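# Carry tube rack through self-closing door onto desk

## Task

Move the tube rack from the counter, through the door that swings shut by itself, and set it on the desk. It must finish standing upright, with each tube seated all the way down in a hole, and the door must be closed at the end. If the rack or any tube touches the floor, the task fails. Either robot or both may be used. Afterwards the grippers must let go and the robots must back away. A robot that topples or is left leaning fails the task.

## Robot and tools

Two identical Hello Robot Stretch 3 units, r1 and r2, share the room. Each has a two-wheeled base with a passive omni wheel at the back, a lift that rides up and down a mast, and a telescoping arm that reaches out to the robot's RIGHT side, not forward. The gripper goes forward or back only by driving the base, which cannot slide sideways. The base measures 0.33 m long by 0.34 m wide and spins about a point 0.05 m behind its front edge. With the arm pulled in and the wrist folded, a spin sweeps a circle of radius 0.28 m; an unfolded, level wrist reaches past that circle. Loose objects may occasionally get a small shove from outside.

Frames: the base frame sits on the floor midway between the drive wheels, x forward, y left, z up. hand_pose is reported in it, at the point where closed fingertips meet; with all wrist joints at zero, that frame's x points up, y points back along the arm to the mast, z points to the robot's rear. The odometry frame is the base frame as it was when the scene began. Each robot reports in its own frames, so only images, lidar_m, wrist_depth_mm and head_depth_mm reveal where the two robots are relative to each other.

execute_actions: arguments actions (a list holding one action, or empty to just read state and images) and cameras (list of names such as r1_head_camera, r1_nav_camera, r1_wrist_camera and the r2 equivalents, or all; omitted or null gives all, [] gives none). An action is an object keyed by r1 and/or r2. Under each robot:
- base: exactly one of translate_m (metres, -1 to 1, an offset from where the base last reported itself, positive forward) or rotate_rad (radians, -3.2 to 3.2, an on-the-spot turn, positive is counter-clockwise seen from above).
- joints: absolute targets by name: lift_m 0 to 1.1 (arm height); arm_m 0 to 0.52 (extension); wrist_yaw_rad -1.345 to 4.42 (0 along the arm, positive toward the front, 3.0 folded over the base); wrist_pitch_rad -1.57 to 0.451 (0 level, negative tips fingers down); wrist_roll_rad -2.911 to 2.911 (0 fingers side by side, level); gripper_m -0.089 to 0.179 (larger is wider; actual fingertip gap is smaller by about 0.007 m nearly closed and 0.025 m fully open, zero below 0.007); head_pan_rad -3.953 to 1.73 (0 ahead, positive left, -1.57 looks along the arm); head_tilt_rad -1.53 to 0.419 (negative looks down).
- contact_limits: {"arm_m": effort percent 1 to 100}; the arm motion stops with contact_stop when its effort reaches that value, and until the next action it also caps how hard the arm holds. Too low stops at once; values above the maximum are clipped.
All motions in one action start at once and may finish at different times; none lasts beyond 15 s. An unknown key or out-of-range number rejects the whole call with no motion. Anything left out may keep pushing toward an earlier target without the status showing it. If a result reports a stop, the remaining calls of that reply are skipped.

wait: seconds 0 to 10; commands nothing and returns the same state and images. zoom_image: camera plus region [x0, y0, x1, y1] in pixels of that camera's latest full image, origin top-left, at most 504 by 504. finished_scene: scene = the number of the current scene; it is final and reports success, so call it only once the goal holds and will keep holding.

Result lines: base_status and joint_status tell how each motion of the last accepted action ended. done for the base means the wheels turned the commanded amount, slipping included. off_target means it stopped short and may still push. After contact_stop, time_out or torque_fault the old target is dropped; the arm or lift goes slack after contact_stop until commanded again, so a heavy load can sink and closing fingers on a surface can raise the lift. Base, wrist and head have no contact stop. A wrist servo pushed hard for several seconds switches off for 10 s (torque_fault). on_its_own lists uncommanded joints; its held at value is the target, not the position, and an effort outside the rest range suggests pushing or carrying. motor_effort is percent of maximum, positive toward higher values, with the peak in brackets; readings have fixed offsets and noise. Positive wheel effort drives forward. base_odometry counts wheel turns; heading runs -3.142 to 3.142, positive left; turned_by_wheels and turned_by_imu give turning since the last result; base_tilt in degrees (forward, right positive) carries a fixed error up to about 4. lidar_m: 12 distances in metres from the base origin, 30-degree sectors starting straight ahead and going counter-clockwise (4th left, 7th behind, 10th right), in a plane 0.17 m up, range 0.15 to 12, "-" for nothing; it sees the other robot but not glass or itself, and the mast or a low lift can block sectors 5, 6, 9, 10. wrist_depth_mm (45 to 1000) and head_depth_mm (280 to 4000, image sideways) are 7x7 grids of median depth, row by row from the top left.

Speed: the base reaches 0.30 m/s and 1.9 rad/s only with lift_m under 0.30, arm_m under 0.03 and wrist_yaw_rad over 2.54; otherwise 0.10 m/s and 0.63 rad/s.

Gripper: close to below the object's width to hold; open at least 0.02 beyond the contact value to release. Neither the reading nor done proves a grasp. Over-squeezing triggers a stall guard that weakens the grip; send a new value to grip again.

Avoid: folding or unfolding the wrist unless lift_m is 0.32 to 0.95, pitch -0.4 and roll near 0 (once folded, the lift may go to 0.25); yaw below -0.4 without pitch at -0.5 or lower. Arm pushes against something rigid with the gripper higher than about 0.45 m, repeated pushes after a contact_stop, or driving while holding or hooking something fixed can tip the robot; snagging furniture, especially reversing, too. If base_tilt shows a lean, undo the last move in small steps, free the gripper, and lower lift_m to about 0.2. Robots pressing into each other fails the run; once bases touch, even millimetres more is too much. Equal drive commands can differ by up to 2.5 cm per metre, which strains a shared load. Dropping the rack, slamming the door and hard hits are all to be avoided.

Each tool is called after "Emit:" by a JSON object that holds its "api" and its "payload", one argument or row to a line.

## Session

Emit:
{"api": "execute_actions", "payload": {
  "actions": [
    {"r1":{"joints":{"head_pan_rad":-3.1,"head_tilt_rad":-0.4}},"r2":{"joints":{"head_pan_rad":-3.1,"head_tilt_rad":-0.4}}}
  ],
  "cameras": ["r1_nav_camera","r2_nav_camera"]
}}

Scene clock: 2.00 s.
r1.base_odometry: x=+0.000 y=+0.000 heading=+0.000 (m, m, rad; r1's odometry frame)
r1.turned_by_wheels: +0.000 (rad since the last result)
r1.turned_by_imu: +0.000 (rad since the last result)
r1.base_tilt: forward=+0.6 right=+1.6 (deg)
r1.lidar_m: 0.91 2.07 1.42 1.43 1.34 1.37 1.06 0.99 1.02 0.73 0.69 0.70
r1.head_depth_mm: 1125 1236 1373 1550 1735 1641 1325 / 1052 1154 1274 1421 1599 1638 1320 / 993 1079 1178 1303 1469 1579 1318 / 936 1010 1105 1209 1340 1486 1320 / 887 953 1039 1131 1241 1386 1313 / 843 903 973 1061 1161 1282 1313 / 800 861 923 996 1086 1187 1261
r1.base_status: not commanded
r1.joint_positions: lift_m=+0.320 arm_m=+0.000 wrist_yaw_rad=+2.918 wrist_pitch_rad=-0.525 wrist_roll_rad=-0.019 gripper_m=+0.037 head_pan_rad=-3.093 head_tilt_rad=-0.395
r1.joint_status: all done
r1.motor_effort: left_wheel=-1(0) right_wheel=+0(0) lift_m=+32(32) arm_m=-1(0) wrist_yaw_rad=+0(0) wrist_pitch_rad=+6(6) wrist_roll_rad=+0(0) gripper_m=+1(0) head_pan_rad=-2(32) head_tilt_rad=-3(21) (%)
r1.hand_pose: x=+0.0252 y=+0.0593 z=+0.3099 quat_wxyz=(+0.258, +0.692, +0.109, +0.665) (m; r1's base frame)
r1.wrist_depth_mm: 968 - - - - - - / - - - - - - - / 898 - 878 868 857 847 840 / 717 686 701 696 683 679 674 / 607 597 592 568 588 559 554 / 507 510 - 504 - 495 491 / 457 - - - 426 432 433
r2.base_odometry: x=+0.000 y=+0.000 heading=+0.000 (m, m, rad; r2's odometry frame)
r2.turned_by_wheels: +0.000 (rad since the last result)
r2.turned_by_imu: +0.000 (rad since the last result)
r2.base_tilt: forward=+1.2 right=+0.7 (deg)
r2.lidar_m: 1.87 1.91 1.26 1.18 1.15 0.79 0.74 0.75 0.97 1.93 1.97 2.00
r2.head_depth_mm: 616 658 706 765 828 907 1001 / 613 657 702 761 827 905 996 / 614 654 704 757 819 903 996 / 612 652 698 755 822 900 991 / 610 650 699 753 817 897 989 / 607 649 697 751 813 888 982 / 607 647 695 750 812 889 979
r2.base_status: not commanded
r2.joint_positions: lift_m=+0.354 arm_m=-0.002 wrist_yaw_rad=+3.068 wrist_pitch_rad=-0.547 wrist_roll_rad=+0.001 gripper_m=+0.037 head_pan_rad=-3.093 head_tilt_rad=-0.395
r2.joint_status: all done
r2.motor_effort: left_wheel=+0(1) right_wheel=+0(0) lift_m=+22(23) arm_m=+0(0) wrist_yaw_rad=+0(0) wrist_pitch_rad=+5(4) wrist_roll_rad=+0(0) gripper_m=+0(1) head_pan_rad=-3(35) head_tilt_rad=-1(23) (%)
r2.hand_pose: x=-0.0061 y=+0.0633 z=+0.3391 quat_wxyz=(+0.216, +0.687, +0.166, +0.673) (m; r2's base frame)
r2.wrist_depth_mm: - - - - - - - / - - - - - - - / 915 950 915 915 880 860 812 / 793 755 733 741 704 698 685 / 638 623 606 611 616 580 571 / 544 530 - - 516 503 502 / 479 478 - - 446 443 440
pictures: r1_nav_camera (sideways: a quarter turn counterclockwise sets it upright), r2_nav_camera (sideways: a quarter turn counterclockwise sets it upright)
Images, in order (width x height): r1_nav_camera 672x504, r2_nav_camera 672x504.

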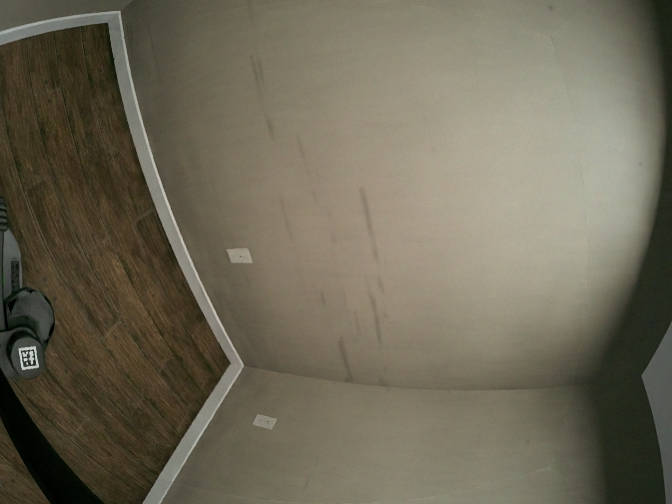

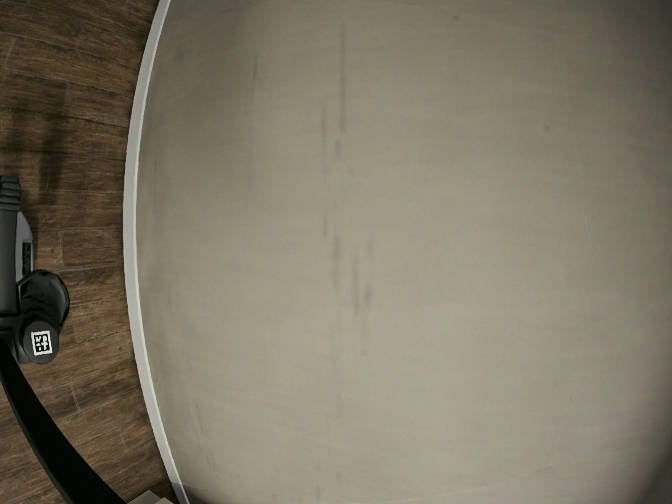

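Emit:
{"api": "execute_actions", "payload": {
  "actions": [
    {"r1":{"joints":{"head_pan_rad":0.3,"head_tilt_rad":-0.4}},"r2":{"joints":{"head_pan_rad":0.3,"head_tilt_rad":-0.4}}}
  ],
  "cameras": ["r1_nav_camera","r2_nav_camera"]
}}

Scene clock: 6.37 s.
r1.base_odometry: x=+0.000 y=+0.000 heading=+0.000 (m, m, rad; r1's odometry frame)
r1.turned_by_wheels: +0.000 (rad since the last result)
r1.turned_by_imu: +0.000 (rad since the last result)
r1.base_tilt: forward=+0.6 right=+1.6 (deg)
r1.lidar_m: 0.91 2.07 1.42 1.42 1.34 1.36 1.06 1.00 1.02 0.73 0.69 0.71
r1.head_depth_mm: 1168 1185 1087 1149 1184 1230 1242 / 1414 1466 1531 1590 1660 1509 1322 / 1705 1817 1951 2084 2039 1633 1321 / 2226 2373 2558 2670 2118 1637 1312 / 2332 2521 2730 2902 2130 1629 1312 / 2289 2433 2637 2799 2134 1624 1306 / 2209 2373 2559 2734 2112 1615 1305
r1.base_status: not commanded
r1.joint_positions: lift_m=+0.320 arm_m=+0.000 wrist_yaw_rad=+2.918 wrist_pitch_rad=-0.525 wrist_roll_rad=-0.019 gripper_m=+0.037 head_pan_rad=+0.293 head_tilt_rad=-0.395
r1.joint_status: all done
r1.motor_effort: left_wheel=+0(0) right_wheel=+0(0) lift_m=+31(32) arm_m=-1(1) wrist_yaw_rad=+1(1) wrist_pitch_rad=+6(6) wrist_roll_rad=+0(1) gripper_m=+1(1) head_pan_rad=+3(33) head_tilt_rad=-1(5) (%)
r1.hand_pose: x=+0.0252 y=+0.0593 z=+0.3099 quat_wxyz=(+0.258, +0.692, +0.109, +0.665) (m; r1's base frame)
r1.wrist_depth_mm: 993 - - - - - - / - - - - - - - / 897 - 896 835 862 860 827 / 711 697 702 709 678 683 678 / 595 594 598 570 602 569 560 / 505 516 - 500 - 496 493 / 455 - - - 428 431 432
r2.base_odometry: x=+0.000 y=+0.000 heading=+0.000 (m, m, rad; r2's odometry frame)
r2.turned_by_wheels: +0.000 (rad since the last result)
r2.turned_by_imu: -0.001 (rad since the last result)
r2.base_tilt: forward=+1.3 right=+0.7 (deg)
r2.lidar_m: 1.87 1.91 1.26 1.17 1.15 0.79 0.74 0.75 0.97 1.93 1.97 2.00
r2.head_depth_mm: 1556 1652 1749 1888 2053 1791 1426 / 1580 1684 1809 1923 2106 1800 1431 / 1615 1724 1844 2010 2140 1797 1429 / 1659 1771 1888 2063 2227 1798 1430 / 1694 1805 1955 2094 2252 1799 1436 / 1730 1869 2006 2174 2319 1802 1432 / 1761 1915 2056 2245 2360 1826 1448
r2.base_status: not commanded
r2.joint_positions: lift_m=+0.354 arm_m=-0.002 wrist_yaw_rad=+3.068 wrist_pitch_rad=-0.547 wrist_roll_rad=+0.001 gripper_m=+0.037 head_pan_rad=+0.293 head_tilt_rad=-0.395
r2.joint_status: all done
r2.motor_effort: left_wheel=+0(1) right_wheel=-1(1) lift_m=+23(22) arm_m=+0(1) wrist_yaw_rad=+1(1) wrist_pitch_rad=+5(5) wrist_roll_rad=+0(0) gripper_m=+1(1) head_pan_rad=+3(35) head_tilt_rad=-2(4) (%)
r2.hand_pose: x=-0.0061 y=+0.0633 z=+0.3391 quat_wxyz=(+0.216, +0.687, +0.166, +0.673) (m; r2's base frame)
r2.wrist_depth_mm: - - - - - - - / - - - - - - - / 885 966 907 917 864 854 819 / 774 780 723 725 709 703 700 / 640 633 614 595 608 580 585 / 551 547 - - 508 505 492 / 472 475 - - 449 449 443
pictures: r1_nav_camera (sideways: a quarter turn counterclockwise sets it upright), r2_nav_camera (sideways: a quarter turn counterclockwise sets it upright)
Images, in order (width x height): r1_nav_camera 672x504, r2_nav_camera 672x504.

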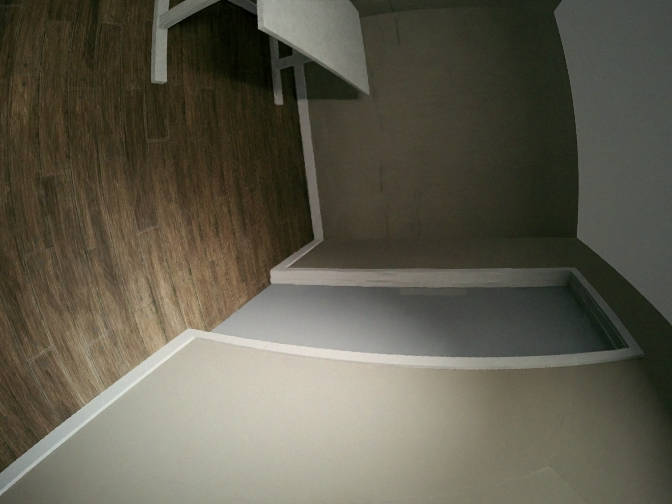

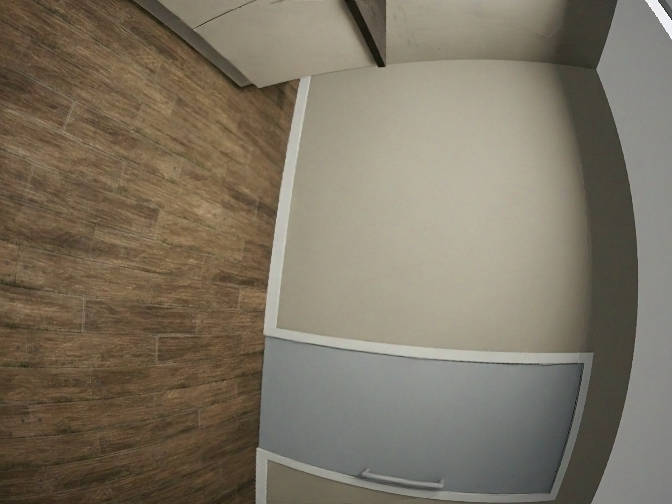

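Emit:
{"api": "execute_actions", "payload": {
  "actions": [
    {"r2":{"joints":{"head_pan_rad":1.2,"head_tilt_rad":-0.4,"lift_m":0.28}},"r1":{"joints":{"lift_m":0.28}}}
  ],
  "cameras": ["r2_nav_camera"]
}}

Scene clock: 12.00 s.
r1.base_odometry: x=+0.000 y=+0.000 heading=+0.000 (m, m, rad; r1's odometry frame)
r1.turned_by_wheels: +0.000 (rad since the last result)
r1.turned_by_imu: +0.000 (rad since the last result)
r1.base_tilt: forward=+0.6 right=+1.6 (deg)
r1.lidar_m: 0.91 2.07 1.42 1.43 1.34 1.37 1.06 1.00 1.02 0.73 0.69 0.70
r1.head_depth_mm: 1164 1177 1087 1150 1185 1226 1241 / 1416 1473 1525 1594 1672 1505 1323 / 1695 1801 1932 2087 2050 1641 1320 / 2200 2361 2558 2632 2144 1636 1314 / 2325 2530 2737 2906 2120 1634 1317 / 2266 2437 2640 2829 2128 1615 1315 / 2219 2399 2572 2718 2121 1615 1304
r1.base_status: not commanded
r1.joint_positions: lift_m=+0.280 arm_m=+0.000 wrist_yaw_rad=+2.918 wrist_pitch_rad=-0.525 wrist_roll_rad=-0.019 gripper_m=+0.037 head_pan_rad=+0.293 head_tilt_rad=-0.395
r1.joint_status: all done
r1.motor_effort: left_wheel=+1(1) right_wheel=+0(0) lift_m=+20(28) arm_m=-1(0) wrist_yaw_rad=+0(1) wrist_pitch_rad=+6(6) wrist_roll_rad=+0(0) gripper_m=+0(0) head_pan_rad=+3(3) head_tilt_rad=-1(0) (%)
r1.hand_pose: x=+0.0252 y=+0.0593 z=+0.2698 quat_wxyz=(+0.258, +0.692, +0.109, +0.665) (m; r1's base frame)
r1.wrist_depth_mm: 960 - - - - - - / - - - - - - - / 813 - 800 777 815 757 775 / 639 609 644 631 628 644 616 / 530 548 554 552 547 521 512 / 483 - - 458 - 452 443 / - - - - 388 388 390
r2.base_odometry: x=+0.000 y=+0.000 heading=+0.000 (m, m, rad; r2's odometry frame)
r2.turned_by_wheels: +0.000 (rad since the last result)
r2.turned_by_imu: -0.001 (rad since the last result)
r2.base_tilt: forward=+1.2 right=+0.7 (deg)
r2.lidar_m: 1.87 1.91 1.26 1.17 1.15 0.78 0.74 0.75 0.97 1.94 1.97 1.99
r2.head_depth_mm: 2059 2192 2371 1726 2181 1786 1428 / 1945 2067 2194 1579 1744 1788 1429 / 1829 1974 2016 1470 1613 1722 1431 / 1742 1875 1965 1403 1506 1634 1431 / 1657 1772 1848 1317 1411 1521 1432 / 1597 1691 1789 1257 1323 1419 1442 / 1526 1621 1694 1206 1242 1343 1432
r2.base_status: not commanded
r2.joint_positions: lift_m=+0.281 arm_m=-0.002 wrist_yaw_rad=+3.068 wrist_pitch_rad=-0.548 wrist_roll_rad=+0.001 gripper_m=+0.037 head_pan_rad=+1.193 head_tilt_rad=-0.395
r2.joint_status: all done
r2.motor_effort: left_wheel=+0(0) right_wheel=-1(1) lift_m=+13(19) arm_m=+0(0) wrist_yaw_rad=+0(0) wrist_pitch_rad=+5(5) wrist_roll_rad=+0(0) gripper_m=+0(0) head_pan_rad=+3(35) head_tilt_rad=-2(4) (%)
r2.hand_pose: x=-0.0061 y=+0.0631 z=+0.2652 quat_wxyz=(+0.217, +0.687, +0.166, +0.673) (m; r2's base frame)
r2.wrist_depth_mm: - - - - - - - / - - - - - 907 924 / 804 808 768 753 756 726 712 / 650 649 620 606 598 585 581 / 536 533 527 519 515 501 490 / 460 - - - 434 428 422 / - - - - 385 377 372
pictures: r2_nav_camera (sideways: a quarter turn counterclockwise sets it upright)
Images, in order (width x height): r2_nav_camera 672x504.

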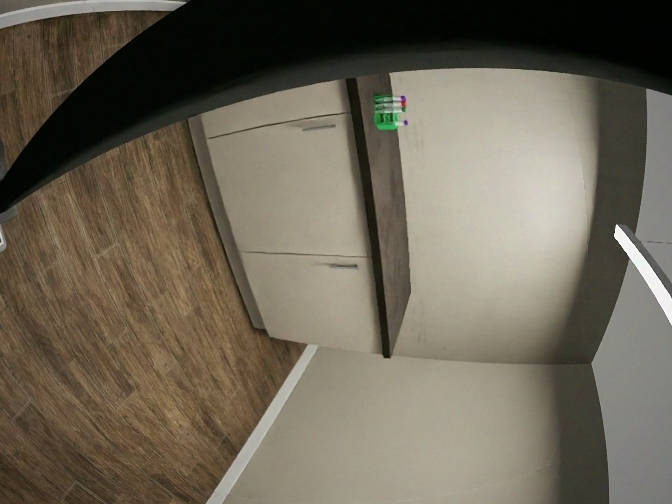

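Emit:
{"api": "execute_actions", "payload": {
  "actions": [
    {"r2":{"base":{"rotate_rad":1.57}},"r1":{"base":{"rotate_rad":0.5}}}
  ],
  "cameras": []
}}

Emit:
{"api": "execute_actions", "payload": {
  "actions": [
    {"r2":{"base":{"translate_m":0.68}},"r1":{"base":{"translate_m":0.9}}}
  ],
  "cameras": []
}}

Emit:
{"api": "execute_actions", "payload": {
  "actions": [
    {"r2":{"base":{"rotate_rad":1.57},"joints":{"lift_m":0.95,"head_pan_rad":-1.57,"head_tilt_rad":-0.5}},"r1":{"base":{"translate_m":0.85}}}
  ],
  "cameras": []
}}

Emit:
{"api": "execute_actions", "payload": {
  "actions": [
    {"r2":{"joints":{"wrist_pitch_rad":-0.4,"wrist_yaw_rad":0,"gripper_m":0.179}},"r1":{"base":{"rotate_rad":-1.57},"joints":{"head_pan_rad":0,"head_tilt_rad":-0.5}}}
  ],
  "cameras": ["r1_nav_camera","r2_head_camera","r2_wrist_camera"]
}}

Scene clock: 24.23 s.
r1.base_odometry: x=+0.000 y=+0.000 heading=+0.500 (m, m, rad; r1's odometry frame)
r1.turned_by_wheels: +0.500 (rad since the last result)
r1.turned_by_imu: +0.500 (rad since the last result)
r1.base_tilt: forward=+0.6 right=+1.5 (deg)
r1.lidar_m: 2.05 1.42 1.43 1.34 1.36 1.07 0.99 1.01 0.74 0.69 0.70 0.89
r1.head_depth_mm: 2209 2387 2563 2765 2170 1640 1318 / 2274 2439 2649 2782 2135 1634 1322 / 2319 2493 2720 2907 2148 1633 1321 / 2372 2556 2751 2945 2138 1632 1317 / 2428 2628 2544 2674 2130 1622 1307 / 2445 2644 2536 1483 2130 1575 1309 / 2133 2222 2206 1469 2129 1610 1305
r1.base_status: done
r1.joint_positions: lift_m=+0.280 arm_m=+0.000 wrist_yaw_rad=+2.918 wrist_pitch_rad=-0.525 wrist_roll_rad=-0.019 gripper_m=+0.037 head_pan_rad=+0.293 head_tilt_rad=-0.396
r1.joint_status: not commanded
r1.motor_effort: left_wheel=-1(8) right_wheel=+2(6) lift_m=+20(20) arm_m=-1(0) wrist_yaw_rad=+1(0) wrist_pitch_rad=+7(6) wrist_roll_rad=+0(0) gripper_m=+1(1) head_pan_rad=+3(3) head_tilt_rad=-1(3) (%)
r1.hand_pose: x=+0.0252 y=+0.0592 z=+0.2698 quat_wxyz=(+0.258, +0.692, +0.109, +0.665) (m; r1's base frame)
r1.wrist_depth_mm: - - - - - - - / - - - - - - 997 / 812 - 811 786 769 795 754 / 640 613 633 640 631 618 615 / 544 531 552 544 543 519 516 / 475 - - 451 - 448 444 / - - - - 389 392 393
r2.base_odometry: x=+0.000 y=+0.000 heading=+1.570 (m, m, rad; r2's odometry frame)
r2.turned_by_wheels: +1.570 (rad since the last result)
r2.turned_by_imu: +1.567 (rad since the last result)
r2.base_tilt: forward=+1.2 right=+0.8 (deg)
r2.lidar_m: 1.18 1.14 0.78 0.74 0.75 0.97 1.93 1.96 2.00 1.87 1.91 1.26
r2.head_depth_mm: 793 855 931 1012 1119 1248 1355 / 751 807 872 950 1040 1153 1269 / 715 764 823 889 966 1063 1182 / 681 727 777 840 904 988 1086 / 649 689 737 789 851 925 1006 / 620 659 699 751 802 869 944 / 596 630 669 711 760 821 884
r2.base_status: done
r2.joint_positions: lift_m=+0.281 arm_m=-0.002 wrist_yaw_rad=+3.068 wrist_pitch_rad=-0.548 wrist_roll_rad=+0.001 gripper_m=+0.037 head_pan_rad=+1.193 head_tilt_rad=-0.396
r2.joint_status: not commanded
r2.motor_effort: left_wheel=-3(13) right_wheel=+2(14) lift_m=+13(13) arm_m=-1(0) wrist_yaw_rad=+1(0) wrist_pitch_rad=+5(5) wrist_roll_rad=+0(0) gripper_m=+1(1) head_pan_rad=+3(3) head_tilt_rad=-2(2) (%)
r2.hand_pose: x=-0.0061 y=+0.0631 z=+0.2652 quat_wxyz=(+0.217, +0.687, +0.166, +0.673) (m; r2's base frame)
r2.wrist_depth_mm: 610 638 665 707 750 795 832 / 680 709 771 789 839 846 866 / 718 751 763 738 724 726 714 / 648 649 631 618 589 590 585 / 539 525 532 539 518 499 480 / 461 - - - 448 421 421 / - - - - 379 373 371
pictures: none
No camera images: the call's "cameras" was empty. Leave "cameras" out to get every camera's image.

Scene clock: 29.00 s.
r1.base_odometry: x=+0.790 y=+0.431 heading=+0.500 (m, m, rad; r1's odometry frame)
r1.turned_by_wheels: +0.000 (rad since the last result)
r1.turned_by_imu: +0.007 (rad since the last result)
r1.base_tilt: forward=+0.6 right=+1.6 (deg)
r1.lidar_m: 1.72 1.74 1.52 1.00 1.45 1.86 1.89 0.95 0.64 0.60 0.60 0.89
r1.head_depth_mm: 1499 1601 1722 1882 1994 1645 1316 / 1520 1636 1783 1925 2063 1633 1320 / 1555 1683 1834 1997 2098 1637 1318 / 1604 1738 1886 2073 2137 1638 1312 / 1634 1779 1937 2123 2123 1614 1308 / 1684 1829 1985 1712 2121 1611 1308 / 1725 1877 2044 1377 1940 1615 1300
r1.base_status: done
r1.joint_positions: lift_m=+0.280 arm_m=+0.000 wrist_yaw_rad=+2.918 wrist_pitch_rad=-0.525 wrist_roll_rad=-0.019 gripper_m=+0.037 head_pan_rad=+0.293 head_tilt_rad=-0.396
r1.joint_status: not commanded
r1.motor_effort: left_wheel=-2(6) right_wheel=+2(8) lift_m=+20(20) arm_m=-1(1) wrist_yaw_rad=+0(0) wrist_pitch_rad=+6(6) wrist_roll_rad=+0(0) gripper_m=+1(0) head_pan_rad=+2(3) head_tilt_rad=-1(2) (%)
r1.hand_pose: x=+0.0252 y=+0.0592 z=+0.2698 quat_wxyz=(+0.258, +0.692, +0.109, +0.665) (m; r1's base frame)
r1.wrist_depth_mm: - - - - - - - / - - - - - - 997 / 815 - 826 797 783 813 760 / 633 626 628 637 619 612 622 / 543 535 546 548 546 509 516 / 478 - - 453 - 438 451 / - - - - 389 391 392
r2.base_odometry: x=+0.001 y=+0.680 heading=+1.570 (m, m, rad; r2's odometry frame)
r2.turned_by_wheels: +0.000 (rad since the last result)
r2.turned_by_imu: -0.005 (rad since the last result)
r2.base_tilt: forward=+1.3 right=+0.7 (deg)
r2.lidar_m: 0.50 0.50 0.64 0.79 0.80 1.04 2.37 2.66 1.94 1.82 0.79 0.53
r2.head_depth_mm: 865 929 1011 1093 717 731 775 / 816 874 949 1027 816 860 930 / 774 829 893 966 1052 1154 1273 / 736 785 843 906 984 1074 1177 / 704 747 797 855 921 1006 1099 / 671 712 758 811 870 940 1024 / 644 681 722 772 823 886 956
r2.base_status: done
r2.joint_positions: lift_m=+0.281 arm_m=-0.002 wrist_yaw_rad=+3.068 wrist_pitch_rad=-0.548 wrist_roll_rad=+0.001 gripper_m=+0.037 head_pan_rad=+1.193 head_tilt_rad=-0.396
r2.joint_status: not commanded
r2.motor_effort: left_wheel=-3(8) right_wheel=+2(11) lift_m=+13(12) arm_m=-1(1) wrist_yaw_rad=+0(1) wrist_pitch_rad=+5(5) wrist_roll_rad=+0(0) gripper_m=+0(0) head_pan_rad=+3(3) head_tilt_rad=-2(3) (%)
r2.hand_pose: x=-0.0061 y=+0.0631 z=+0.2651 quat_wxyz=(+0.217, +0.687, +0.166, +0.673) (m; r2's base frame)
r2.wrist_depth_mm: 655 683 715 754 797 637 470 / 727 784 802 843 878 713 475 / 771 789 777 754 737 706 547 / 663 640 620 602 607 593 526 / 547 536 532 532 517 496 494 / 457 - - - 433 423 415 / - - - - 379 379 373
pictures: none
No camera images: the call's "cameras" was empty. Leave "cameras" out to get every camera's image.

Scene clock: 35.93 s.
r1.base_odometry: x=+1.536 y=+0.839 heading=+0.500 (m, m, rad; r1's odometry frame)
r1.turned_by_wheels: +0.000 (rad since the last result)
r1.turned_by_imu: +0.006 (rad since the last result)
r1.base_tilt: forward=+0.6 right=+1.6 (deg)
r1.lidar_m: 1.04 1.05 1.19 1.51 1.53 1.97 2.74 0.86 0.64 0.60 0.54 0.68
r1.head_depth_mm: 803 864 934 1014 1111 1225 1304 / 825 884 959 1045 1139 1266 1322 / 846 911 990 1079 1189 1325 1312 / 867 932 1017 1113 1232 1374 1307 / 888 963 1045 1148 1275 1438 1308 / 914 990 1081 1189 1329 1467 1306 / 938 1020 1122 1239 1380 1513 1306
r1.base_status: done
r1.joint_positions: lift_m=+0.280 arm_m=+0.000 wrist_yaw_rad=+2.918 wrist_pitch_rad=-0.525 wrist_roll_rad=-0.019 gripper_m=+0.037 head_pan_rad=+0.293 head_tilt_rad=-0.396
r1.joint_status: not commanded
r1.motor_effort: left_wheel=-2(6) right_wheel=+2(8) lift_m=+21(21) arm_m=-1(0) wrist_yaw_rad=+0(0) wrist_pitch_rad=+6(6) wrist_roll_rad=+0(0) gripper_m=+0(1) head_pan_rad=+3(2) head_tilt_rad=-1(1) (%)
r1.hand_pose: x=+0.0252 y=+0.0592 z=+0.2698 quat_wxyz=(+0.258, +0.692, +0.109, +0.665) (m; r1's base frame)
r1.wrist_depth_mm: - - - - - - 913 / 947 - - - 955 - 919 / 775 - 774 771 764 753 750 / 657 616 643 632 628 622 619 / 540 538 553 533 538 511 509 / 474 - - 449 - 445 441 / - - - - 380 389 392
r2.base_odometry: x=+0.001 y=+0.680 heading=+3.140 (m, m, rad; r2's odometry frame)
r2.turned_by_wheels: +1.570 (rad since the last result)
r2.turned_by_imu: +1.573 (rad since the last result)
r2.base_tilt: forward=+1.2 right=+0.8 (deg)
r2.lidar_m: 0.79 0.81 1.05 2.42 2.67 1.93 1.82 0.79 0.53 0.50 0.51 0.64
r2.head_depth_mm: 969 1049 1137 855 615 637 - / 961 1047 1120 860 618 648 - / 950 1033 1126 865 619 641 - / 948 1027 1126 742 623 631 - / 943 1019 1115 719 624 628 - / 935 1013 1109 878 625 625 702 / 926 1010 1100 882 628 617 703
r2.base_status: done
r2.joint_positions: lift_m=+0.949 arm_m=-0.002 wrist_yaw_rad=+3.068 wrist_pitch_rad=-0.548 wrist_roll_rad=+0.001 gripper_m=+0.037 head_pan_rad=-1.563 head_tilt_rad=-0.494
r2.joint_status: all done
r2.motor_effort: left_wheel=-3(13) right_wheel=+2(11) lift_m=+30(31) arm_m=-1(1) wrist_yaw_rad=+0(1) wrist_pitch_rad=+5(5) wrist_roll_rad=+0(0) gripper_m=+1(0) head_pan_rad=-3(35) head_tilt_rad=-2(10) (%)
r2.hand_pose: x=-0.0061 y=+0.0630 z=+0.9340 quat_wxyz=(+0.217, +0.687, +0.166, +0.673) (m; r2's base frame)
r2.wrist_depth_mm: - - - - - - 743 / - - - - - - 755 / - - - - - - 792 / - - - - - - 827 / - - - - - - 800 / - - - - - - 845 / - - - - - - 838
pictures: none
No camera images: the call's "cameras" was empty. Leave "cameras" out to get every camera's image.

Scene clock: 38.47 s.
r1.base_odometry: x=+1.536 y=+0.839 heading=-1.070 (m, m, rad; r1's odometry frame)
r1.turned_by_wheels: -1.570 (rad since the last result)
r1.turned_by_imu: -1.566 (rad since the last result)
r1.base_tilt: forward=+0.6 right=+1.6 (deg)
r1.lidar_m: 0.60 0.55 0.68 1.04 1.06 1.20 1.50 1.21 1.98 2.74 0.86 0.64
r1.head_depth_mm: 469 517 571 643 733 855 1024 / 467 513 571 641 730 852 1022 / 467 513 568 641 727 848 1011 / 466 512 568 636 726 845 1009 / 464 510 565 635 722 839 1002 / 461 508 562 630 707 800 917 / 460 499 544 591 619 697 845
r1.base_status: done
r1.joint_positions: lift_m=+0.280 arm_m=+0.000 wrist_yaw_rad=+2.918 wrist_pitch_rad=-0.526 wrist_roll_rad=-0.019 gripper_m=+0.037 head_pan_rad=+0.007 head_tilt_rad=-0.494
r1.joint_status: all done
r1.motor_effort: left_wheel=+2(7) right_wheel=-2(5) lift_m=+20(20) arm_m=-1(1) wrist_yaw_rad=+0(0) wrist_pitch_rad=+6(6) wrist_roll_rad=+0(0) gripper_m=+0(1) head_pan_rad=-3(20) head_tilt_rad=-2(10) (%)
r1.hand_pose: x=+0.0252 y=+0.0592 z=+0.2698 quat_wxyz=(+0.258, +0.692, +0.109, +0.665) (m; r1's base frame)
r1.wrist_depth_mm: 841 950 970 - 916 633 476 / 895 - 995 - 904 651 494 / 789 - 799 777 763 670 498 / 635 613 641 628 622 600 509 / 536 532 540 540 544 516 511 / 481 - - 452 - 443 442 / - - - - 386 386 387
r2.base_odometry: x=+0.001 y=+0.680 heading=+3.140 (m, m, rad; r2's odometry frame)
r2.turned_by_wheels: +0.000 (rad since the last result)
r2.turned_by_imu: +0.000 (rad since the last result)
r2.base_tilt: forward=+1.3 right=+0.8 (deg)
r2.lidar_m: 0.79 0.81 1.05 2.41 2.66 1.93 1.82 0.79 0.53 0.50 0.50 0.64
r2.head_depth_mm: 962 1044 1135 858 617 - - / 957 1037 1121 860 619 644 - / 954 1035 1130 865 633 - - / 946 1026 1118 740 621 627 747 / 943 1024 1119 719 624 646 728 / 937 1017 1110 878 625 625 713 / 935 1014 1099 882 628 618 704
r2.base_status: not commanded
r2.joint_positions: lift_m=+0.949 arm_m=-0.002 wrist_yaw_rad=+0.003 wrist_pitch_rad=-0.420 wrist_roll_rad=+0.001 gripper_m=+0.179 head_pan_rad=-1.563 head_tilt_rad=-0.494
r2.joint_status: all done
r2.motor_effort: left_wheel=-4(4) right_wheel=+2(2) lift_m=+30(29) arm_m=-1(1) wrist_yaw_rad=-3(2) wrist_pitch_rad=+7(9) wrist_roll_rad=+0(0) gripper_m=+1(84) head_pan_rad=-3(3) head_tilt_rad=-1(3) (%)
r2.hand_pose: x=-0.0209 y=-0.3667 z=+0.9617 quat_wxyz=(+0.692, +0.149, -0.691, -0.147) (m; r2's base frame)
r2.wrist_depth_mm: 727 754 770 780 819 805 834 / 754 729 419 596 633 585 560 / 475 464 422 422 418 401 388 / 342 334 324 317 310 315 320 / 283 287 287 309 357 364 383 / 327 351 361 378 406 424 456 / 376 389 411 442 458 500 538
pictures: r1_nav_camera (sideways: a quarter turn counterclockwise sets it upright), r2_head_camera (sideways: a quarter turn clockwise sets it upright), r2_wrist_camera
Images, in order (width x height): r1_nav_camera 672x504, r2_head_camera 896x504, r2_wrist_camera 644x364.

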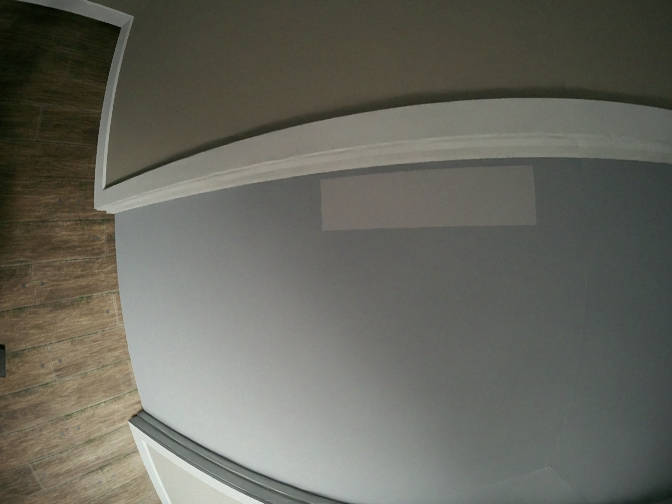

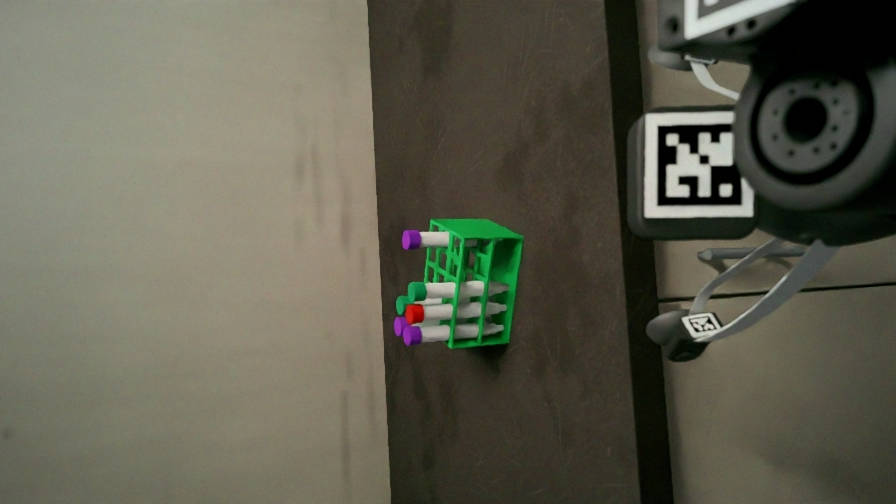

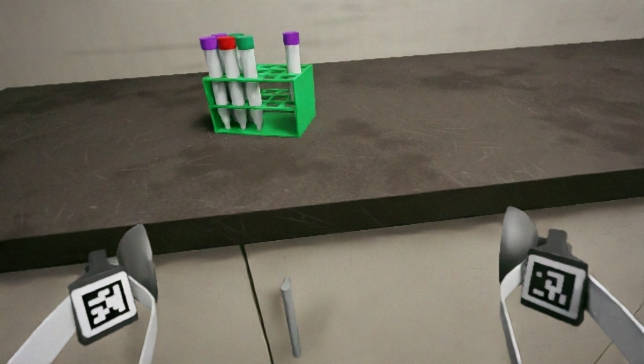

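Emit:
{"api": "execute_actions", "payload": {
  "actions": [
    {"r2":{"base":{"translate_m":0.08},"joints":{"wrist_pitch_rad":-0.1,"lift_m":0.9}},"r1":{"base":{"rotate_rad":-1.57}}}
  ],
  "cameras": []
}}

Emit:
{"api": "execute_actions", "payload": {
  "actions": [
    {"r2":{"joints":{"arm_m":0.18,"lift_m":0.875}},"r1":{"base":{"translate_m":0.25}}}
  ],
  "cameras": ["r2_wrist_camera"]
}}

Emit:
{"api": "execute_actions", "payload": {
  "actions": [
    {"r1":{"base":{"rotate_rad":1.57}}}
  ],
  "cameras": ["r1_nav_camera"]
}}

Scene clock: 45.73 s.
r1.base_odometry: x=+1.536 y=+0.839 heading=-2.640 (m, m, rad; r1's odometry frame)
r1.turned_by_wheels: -1.570 (rad since the last result)
r1.turned_by_imu: -1.565 (rad since the last result)
r1.base_tilt: forward=+0.6 right=+1.5 (deg)
r1.lidar_m: 2.73 0.86 0.64 0.60 0.62 0.69 1.04 1.06 1.20 1.51 1.21 2.01
r1.head_depth_mm: 2274 2487 2756 2578 1895 1505 1241 / 2252 2482 2721 2603 1898 1499 1245 / 2239 2465 2755 2546 1885 1490 1239 / 2250 2476 2716 2548 1889 1497 1235 / 2237 2467 2722 2528 1885 1494 1237 / 2190 2394 2406 2340 1879 1493 1231 / 1549 1560 1563 1584 1578 1434 1228
r1.base_status: done
r1.joint_positions: lift_m=+0.280 arm_m=+0.000 wrist_yaw_rad=+2.918 wrist_pitch_rad=-0.526 wrist_roll_rad=-0.019 gripper_m=+0.037 head_pan_rad=+0.007 head_tilt_rad=-0.495
r1.joint_status: not commanded
r1.motor_effort: left_wheel=+2(9) right_wheel=-2(7) lift_m=+20(20) arm_m=-1(1) wrist_yaw_rad=+0(1) wrist_pitch_rad=+6(6) wrist_roll_rad=+0(0) gripper_m=+0(1) head_pan_rad=-3(2) head_tilt_rad=-1(2) (%)
r1.hand_pose: x=+0.0252 y=+0.0592 z=+0.2698 quat_wxyz=(+0.258, +0.692, +0.109, +0.665) (m; r1's base frame)
r1.wrist_depth_mm: 441 544 570 608 661 713 685 / 487 - 629 669 720 788 753 / 539 - 697 754 774 782 784 / 562 602 626 640 627 625 604 / 527 536 542 546 546 528 521 / 480 - - 446 - 450 438 / - - - - 384 391 395
r2.base_odometry: x=-0.079 y=+0.680 heading=+3.140 (m, m, rad; r2's odometry frame)
r2.turned_by_wheels: +0.000 (rad since the last result)
r2.turned_by_imu: -0.001 (rad since the last result)
r2.base_tilt: forward=+1.2 right=+0.8 (deg)
r2.lidar_m: 0.71 0.73 0.94 2.17 2.67 2.01 1.90 0.77 0.52 0.49 0.50 0.63
r2.head_depth_mm: 963 1042 1120 857 630 663 - / 955 1036 1115 861 617 638 716 / 948 1031 1124 739 621 596 - / 943 1020 1123 726 622 620 735 / 936 1016 1107 870 648 631 716 / 934 1006 1099 878 628 616 702 / 926 1008 1096 884 629 607 693
r2.base_status: done
r2.joint_positions: lift_m=+0.901 arm_m=-0.002 wrist_yaw_rad=+0.002 wrist_pitch_rad=-0.123 wrist_roll_rad=+0.001 gripper_m=+0.179 head_pan_rad=-1.563 head_tilt_rad=-0.494
r2.joint_status: all done
r2.motor_effort: left_wheel=-4(6) right_wheel=+2(8) lift_m=+12(26) arm_m=-1(1) wrist_yaw_rad=-2(3) wrist_pitch_rad=+8(7) wrist_roll_rad=+0(0) gripper_m=+1(1) head_pan_rad=-3(3) head_tilt_rad=-3(3) (%)
r2.hand_pose: x=-0.0209 y=-0.3939 z=+0.9840 quat_wxyz=(+0.706, +0.044, -0.706, -0.043) (m; r2's base frame)
r2.wrist_depth_mm: 749 755 760 806 807 837 865 / 776 781 816 826 832 863 877 / 787 809 850 439 876 924 885 / 664 624 607 439 524 510 480 / 399 394 368 356 346 339 324 / 297 273 266 267 273 276 295 / 250 256 288 300 308 325 336
pictures: none
No camera images: the call's "cameras" was empty. Leave "cameras" out to get every camera's image.

Scene clock: 48.33 s.
r1.base_odometry: x=+1.317 y=+0.718 heading=-2.640 (m, m, rad; r1's odometry frame)
r1.turned_by_wheels: +0.000 (rad since the last result)
r1.turned_by_imu: +0.002 (rad since the last result)
r1.base_tilt: forward=+0.6 right=+1.5 (deg)
r1.lidar_m: 2.49 0.82 0.66 0.62 0.63 0.70 1.29 1.32 1.33 1.49 1.10 1.98
r1.head_depth_mm: 2057 2257 2526 2592 1901 1497 1236 / 2056 2263 2505 2576 1900 1498 1241 / 2055 2245 2518 2574 1895 1503 1234 / 2052 2259 2481 2564 1890 1492 1236 / 2058 2239 2488 2526 1889 1490 1238 / 2035 2212 2404 2301 1885 1491 1233 / 1601 1611 1613 1624 1624 1446 1233
r1.base_status: done
r1.joint_positions: lift_m=+0.280 arm_m=+0.000 wrist_yaw_rad=+2.918 wrist_pitch_rad=-0.526 wrist_roll_rad=-0.019 gripper_m=+0.037 head_pan_rad=+0.007 head_tilt_rad=-0.495
r1.joint_status: not commanded
r1.motor_effort: left_wheel=+2(11) right_wheel=-1(5) lift_m=+21(20) arm_m=-1(1) wrist_yaw_rad=-1(0) wrist_pitch_rad=+6(6) wrist_roll_rad=+0(0) gripper_m=+0(1) head_pan_rad=-2(3) head_tilt_rad=-1(2) (%)
r1.hand_pose: x=+0.0252 y=+0.0592 z=+0.2698 quat_wxyz=(+0.258, +0.692, +0.109, +0.665) (m; r1's base frame)
r1.wrist_depth_mm: 528 569 592 637 661 641 686 / 572 - 645 705 733 717 790 / 616 - 719 764 753 746 766 / 618 637 626 646 620 619 618 / 538 532 545 545 531 521 524 / 472 - - 452 - 448 435 / - - - - 383 392 391
r2.base_odometry: x=-0.079 y=+0.680 heading=+3.140 (m, m, rad; r2's odometry frame)
r2.turned_by_wheels: +0.000 (rad since the last result)
r2.turned_by_imu: +0.000 (rad since the last result)
r2.base_tilt: forward=+1.3 right=+0.8 (deg)
r2.lidar_m: 0.72 0.73 0.94 2.17 2.67 2.02 1.90 0.77 0.52 0.49 0.50 0.63
r2.head_depth_mm: 960 1041 1128 857 - - 759 / 953 1035 1117 861 - - 748 / 949 1025 1133 740 - - 734 / 942 1023 1112 722 623 632 725 / 938 1011 1113 872 613 623 710 / 930 1011 1099 878 625 615 703 / 929 1004 1095 880 628 607 692
r2.base_status: not commanded
r2.joint_positions: lift_m=+0.876 arm_m=+0.180 wrist_yaw_rad=+0.002 wrist_pitch_rad=-0.121 wrist_roll_rad=+0.001 gripper_m=+0.179 head_pan_rad=-1.563 head_tilt_rad=-0.494
r2.joint_status: all done
r2.motor_effort: left_wheel=-4(4) right_wheel=+2(2) lift_m=+12(13) arm_m=+5(1) wrist_yaw_rad=-2(2) wrist_pitch_rad=+7(7) wrist_roll_rad=+0(0) gripper_m=+0(1) head_pan_rad=-3(3) head_tilt_rad=-3(2) (%)
r2.hand_pose: x=-0.0211 y=-0.5760 z=+0.9593 quat_wxyz=(+0.706, +0.044, -0.706, -0.043) (m; r2's base frame)
r2.wrist_depth_mm: 602 605 625 624 643 665 661 / 615 633 636 662 659 689 713 / 636 648 649 256 710 746 722 / 563 528 410 240 404 425 404 / 335 334 280 257 269 282 271 / 249 226 224 217 213 207 211 / 174 174 175 172 168 165 156
pictures: r2_wrist_camera
Images, in order (width x height): r2_wrist_camera 644x364.

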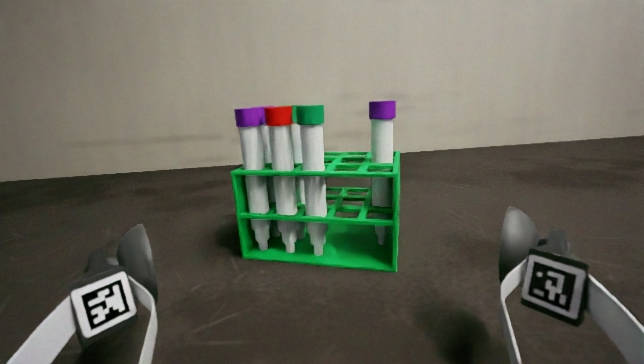

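Scene clock: 50.53 s.
r1.base_odometry: x=+1.317 y=+0.718 heading=-1.070 (m, m, rad; r1's odometry frame)
r1.turned_by_wheels: +1.570 (rad since the last result)
r1.turned_by_imu: +1.567 (rad since the last result)
r1.base_tilt: forward=+0.6 right=+1.6 (deg)
r1.lidar_m: 0.62 0.63 0.69 1.28 1.32 1.33 1.49 1.10 1.97 2.48 0.83 0.66
r1.head_depth_mm: 482 530 590 659 756 881 1026 / 482 530 587 661 755 875 1053 / 480 528 585 657 751 875 1047 / 479 528 585 656 747 869 1038 / 478 526 582 655 744 865 1033 / 478 525 582 653 742 865 1029 / 475 523 579 650 740 858 1024
r1.base_status: done
r1.joint_positions: lift_m=+0.280 arm_m=+0.000 wrist_yaw_rad=+2.918 wrist_pitch_rad=-0.526 wrist_roll_rad=-0.019 gripper_m=+0.037 head_pan_rad=+0.007 head_tilt_rad=-0.495
r1.joint_status: not commanded
r1.motor_effort: left_wheel=-2(7) right_wheel=+2(8) lift_m=+21(20) arm_m=-2(1) wrist_yaw_rad=+1(0) wrist_pitch_rad=+6(6) wrist_roll_rad=+0(0) gripper_m=+1(1) head_pan_rad=-3(3) head_tilt_rad=-2(2) (%)
r1.hand_pose: x=+0.0252 y=+0.0592 z=+0.2698 quat_wxyz=(+0.258, +0.692, +0.109, +0.665) (m; r1's base frame)
r1.wrist_depth_mm: - - - - 975 652 535 / - - - - 947 663 564 / 803 - 806 794 797 706 594 / 648 641 627 639 631 620 592 / 536 543 544 542 547 513 510 / 474 - - 453 - 449 446 / - - - - 384 387 388
r2.base_odometry: x=-0.079 y=+0.680 heading=+3.140 (m, m, rad; r2's odometry frame)
r2.turned_by_wheels: +0.000 (rad since the last result)
r2.turned_by_imu: +0.000 (rad since the last result)
r2.base_tilt: forward=+1.1 right=+0.9 (deg)
r2.lidar_m: 0.71 0.73 0.95 2.17 2.67 2.01 1.89 0.77 0.52 0.49 0.50 0.63
r2.head_depth_mm: 958 1044 1128 856 - - 759 / 957 1040 1122 859 - - 747 / 947 1033 1125 739 - - 734 / 943 1018 1119 721 622 632 722 / 936 1016 1114 875 612 624 714 / 931 1008 1100 879 627 615 702 / 924 1003 1093 881 628 606 692
r2.base_status: not commanded
r2.joint_positions: lift_m=+0.876 arm_m=+0.180 wrist_yaw_rad=+0.002 wrist_pitch_rad=-0.121 wrist_roll_rad=+0.001 gripper_m=+0.179 head_pan_rad=-1.563 head_tilt_rad=-0.494
r2.joint_status: not commanded
r2.motor_effort: left_wheel=-4(4) right_wheel=+2(2) lift_m=+12(13) arm_m=+5(5) wrist_yaw_rad=-1(0) wrist_pitch_rad=+7(7) wrist_roll_rad=+0(0) gripper_m=+1(1) head_pan_rad=-3(3) head_tilt_rad=-2(3) (%)
r2.hand_pose: x=-0.0211 y=-0.5760 z=+0.9593 quat_wxyz=(+0.706, +0.044, -0.706, -0.043) (m; r2's base frame)
r2.wrist_depth_mm: 590 604 619 622 651 669 671 / 609 634 648 651 675 696 713 / 648 644 661 256 697 714 744 / 563 538 406 241 399 430 405 / 328 332 279 253 268 281 272 / 251 228 225 216 213 206 210 / 175 173 173 172 169 164 157
pictures: r1_nav_camera (sideways: a quarter turn counterclockwise sets it upright)
Images, in order (width x height): r1_nav_camera 672x504.

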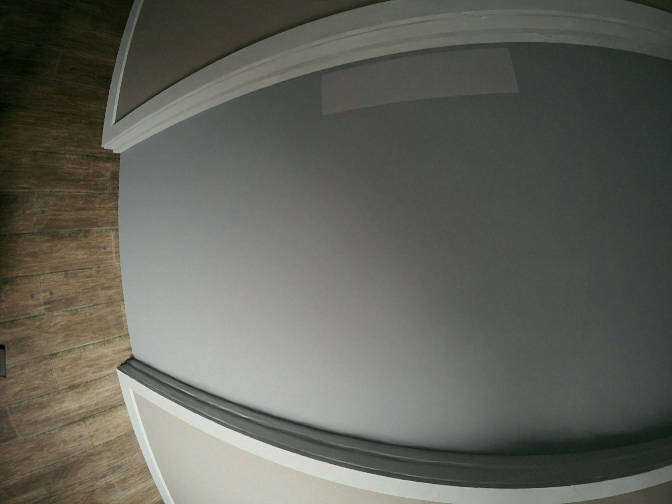

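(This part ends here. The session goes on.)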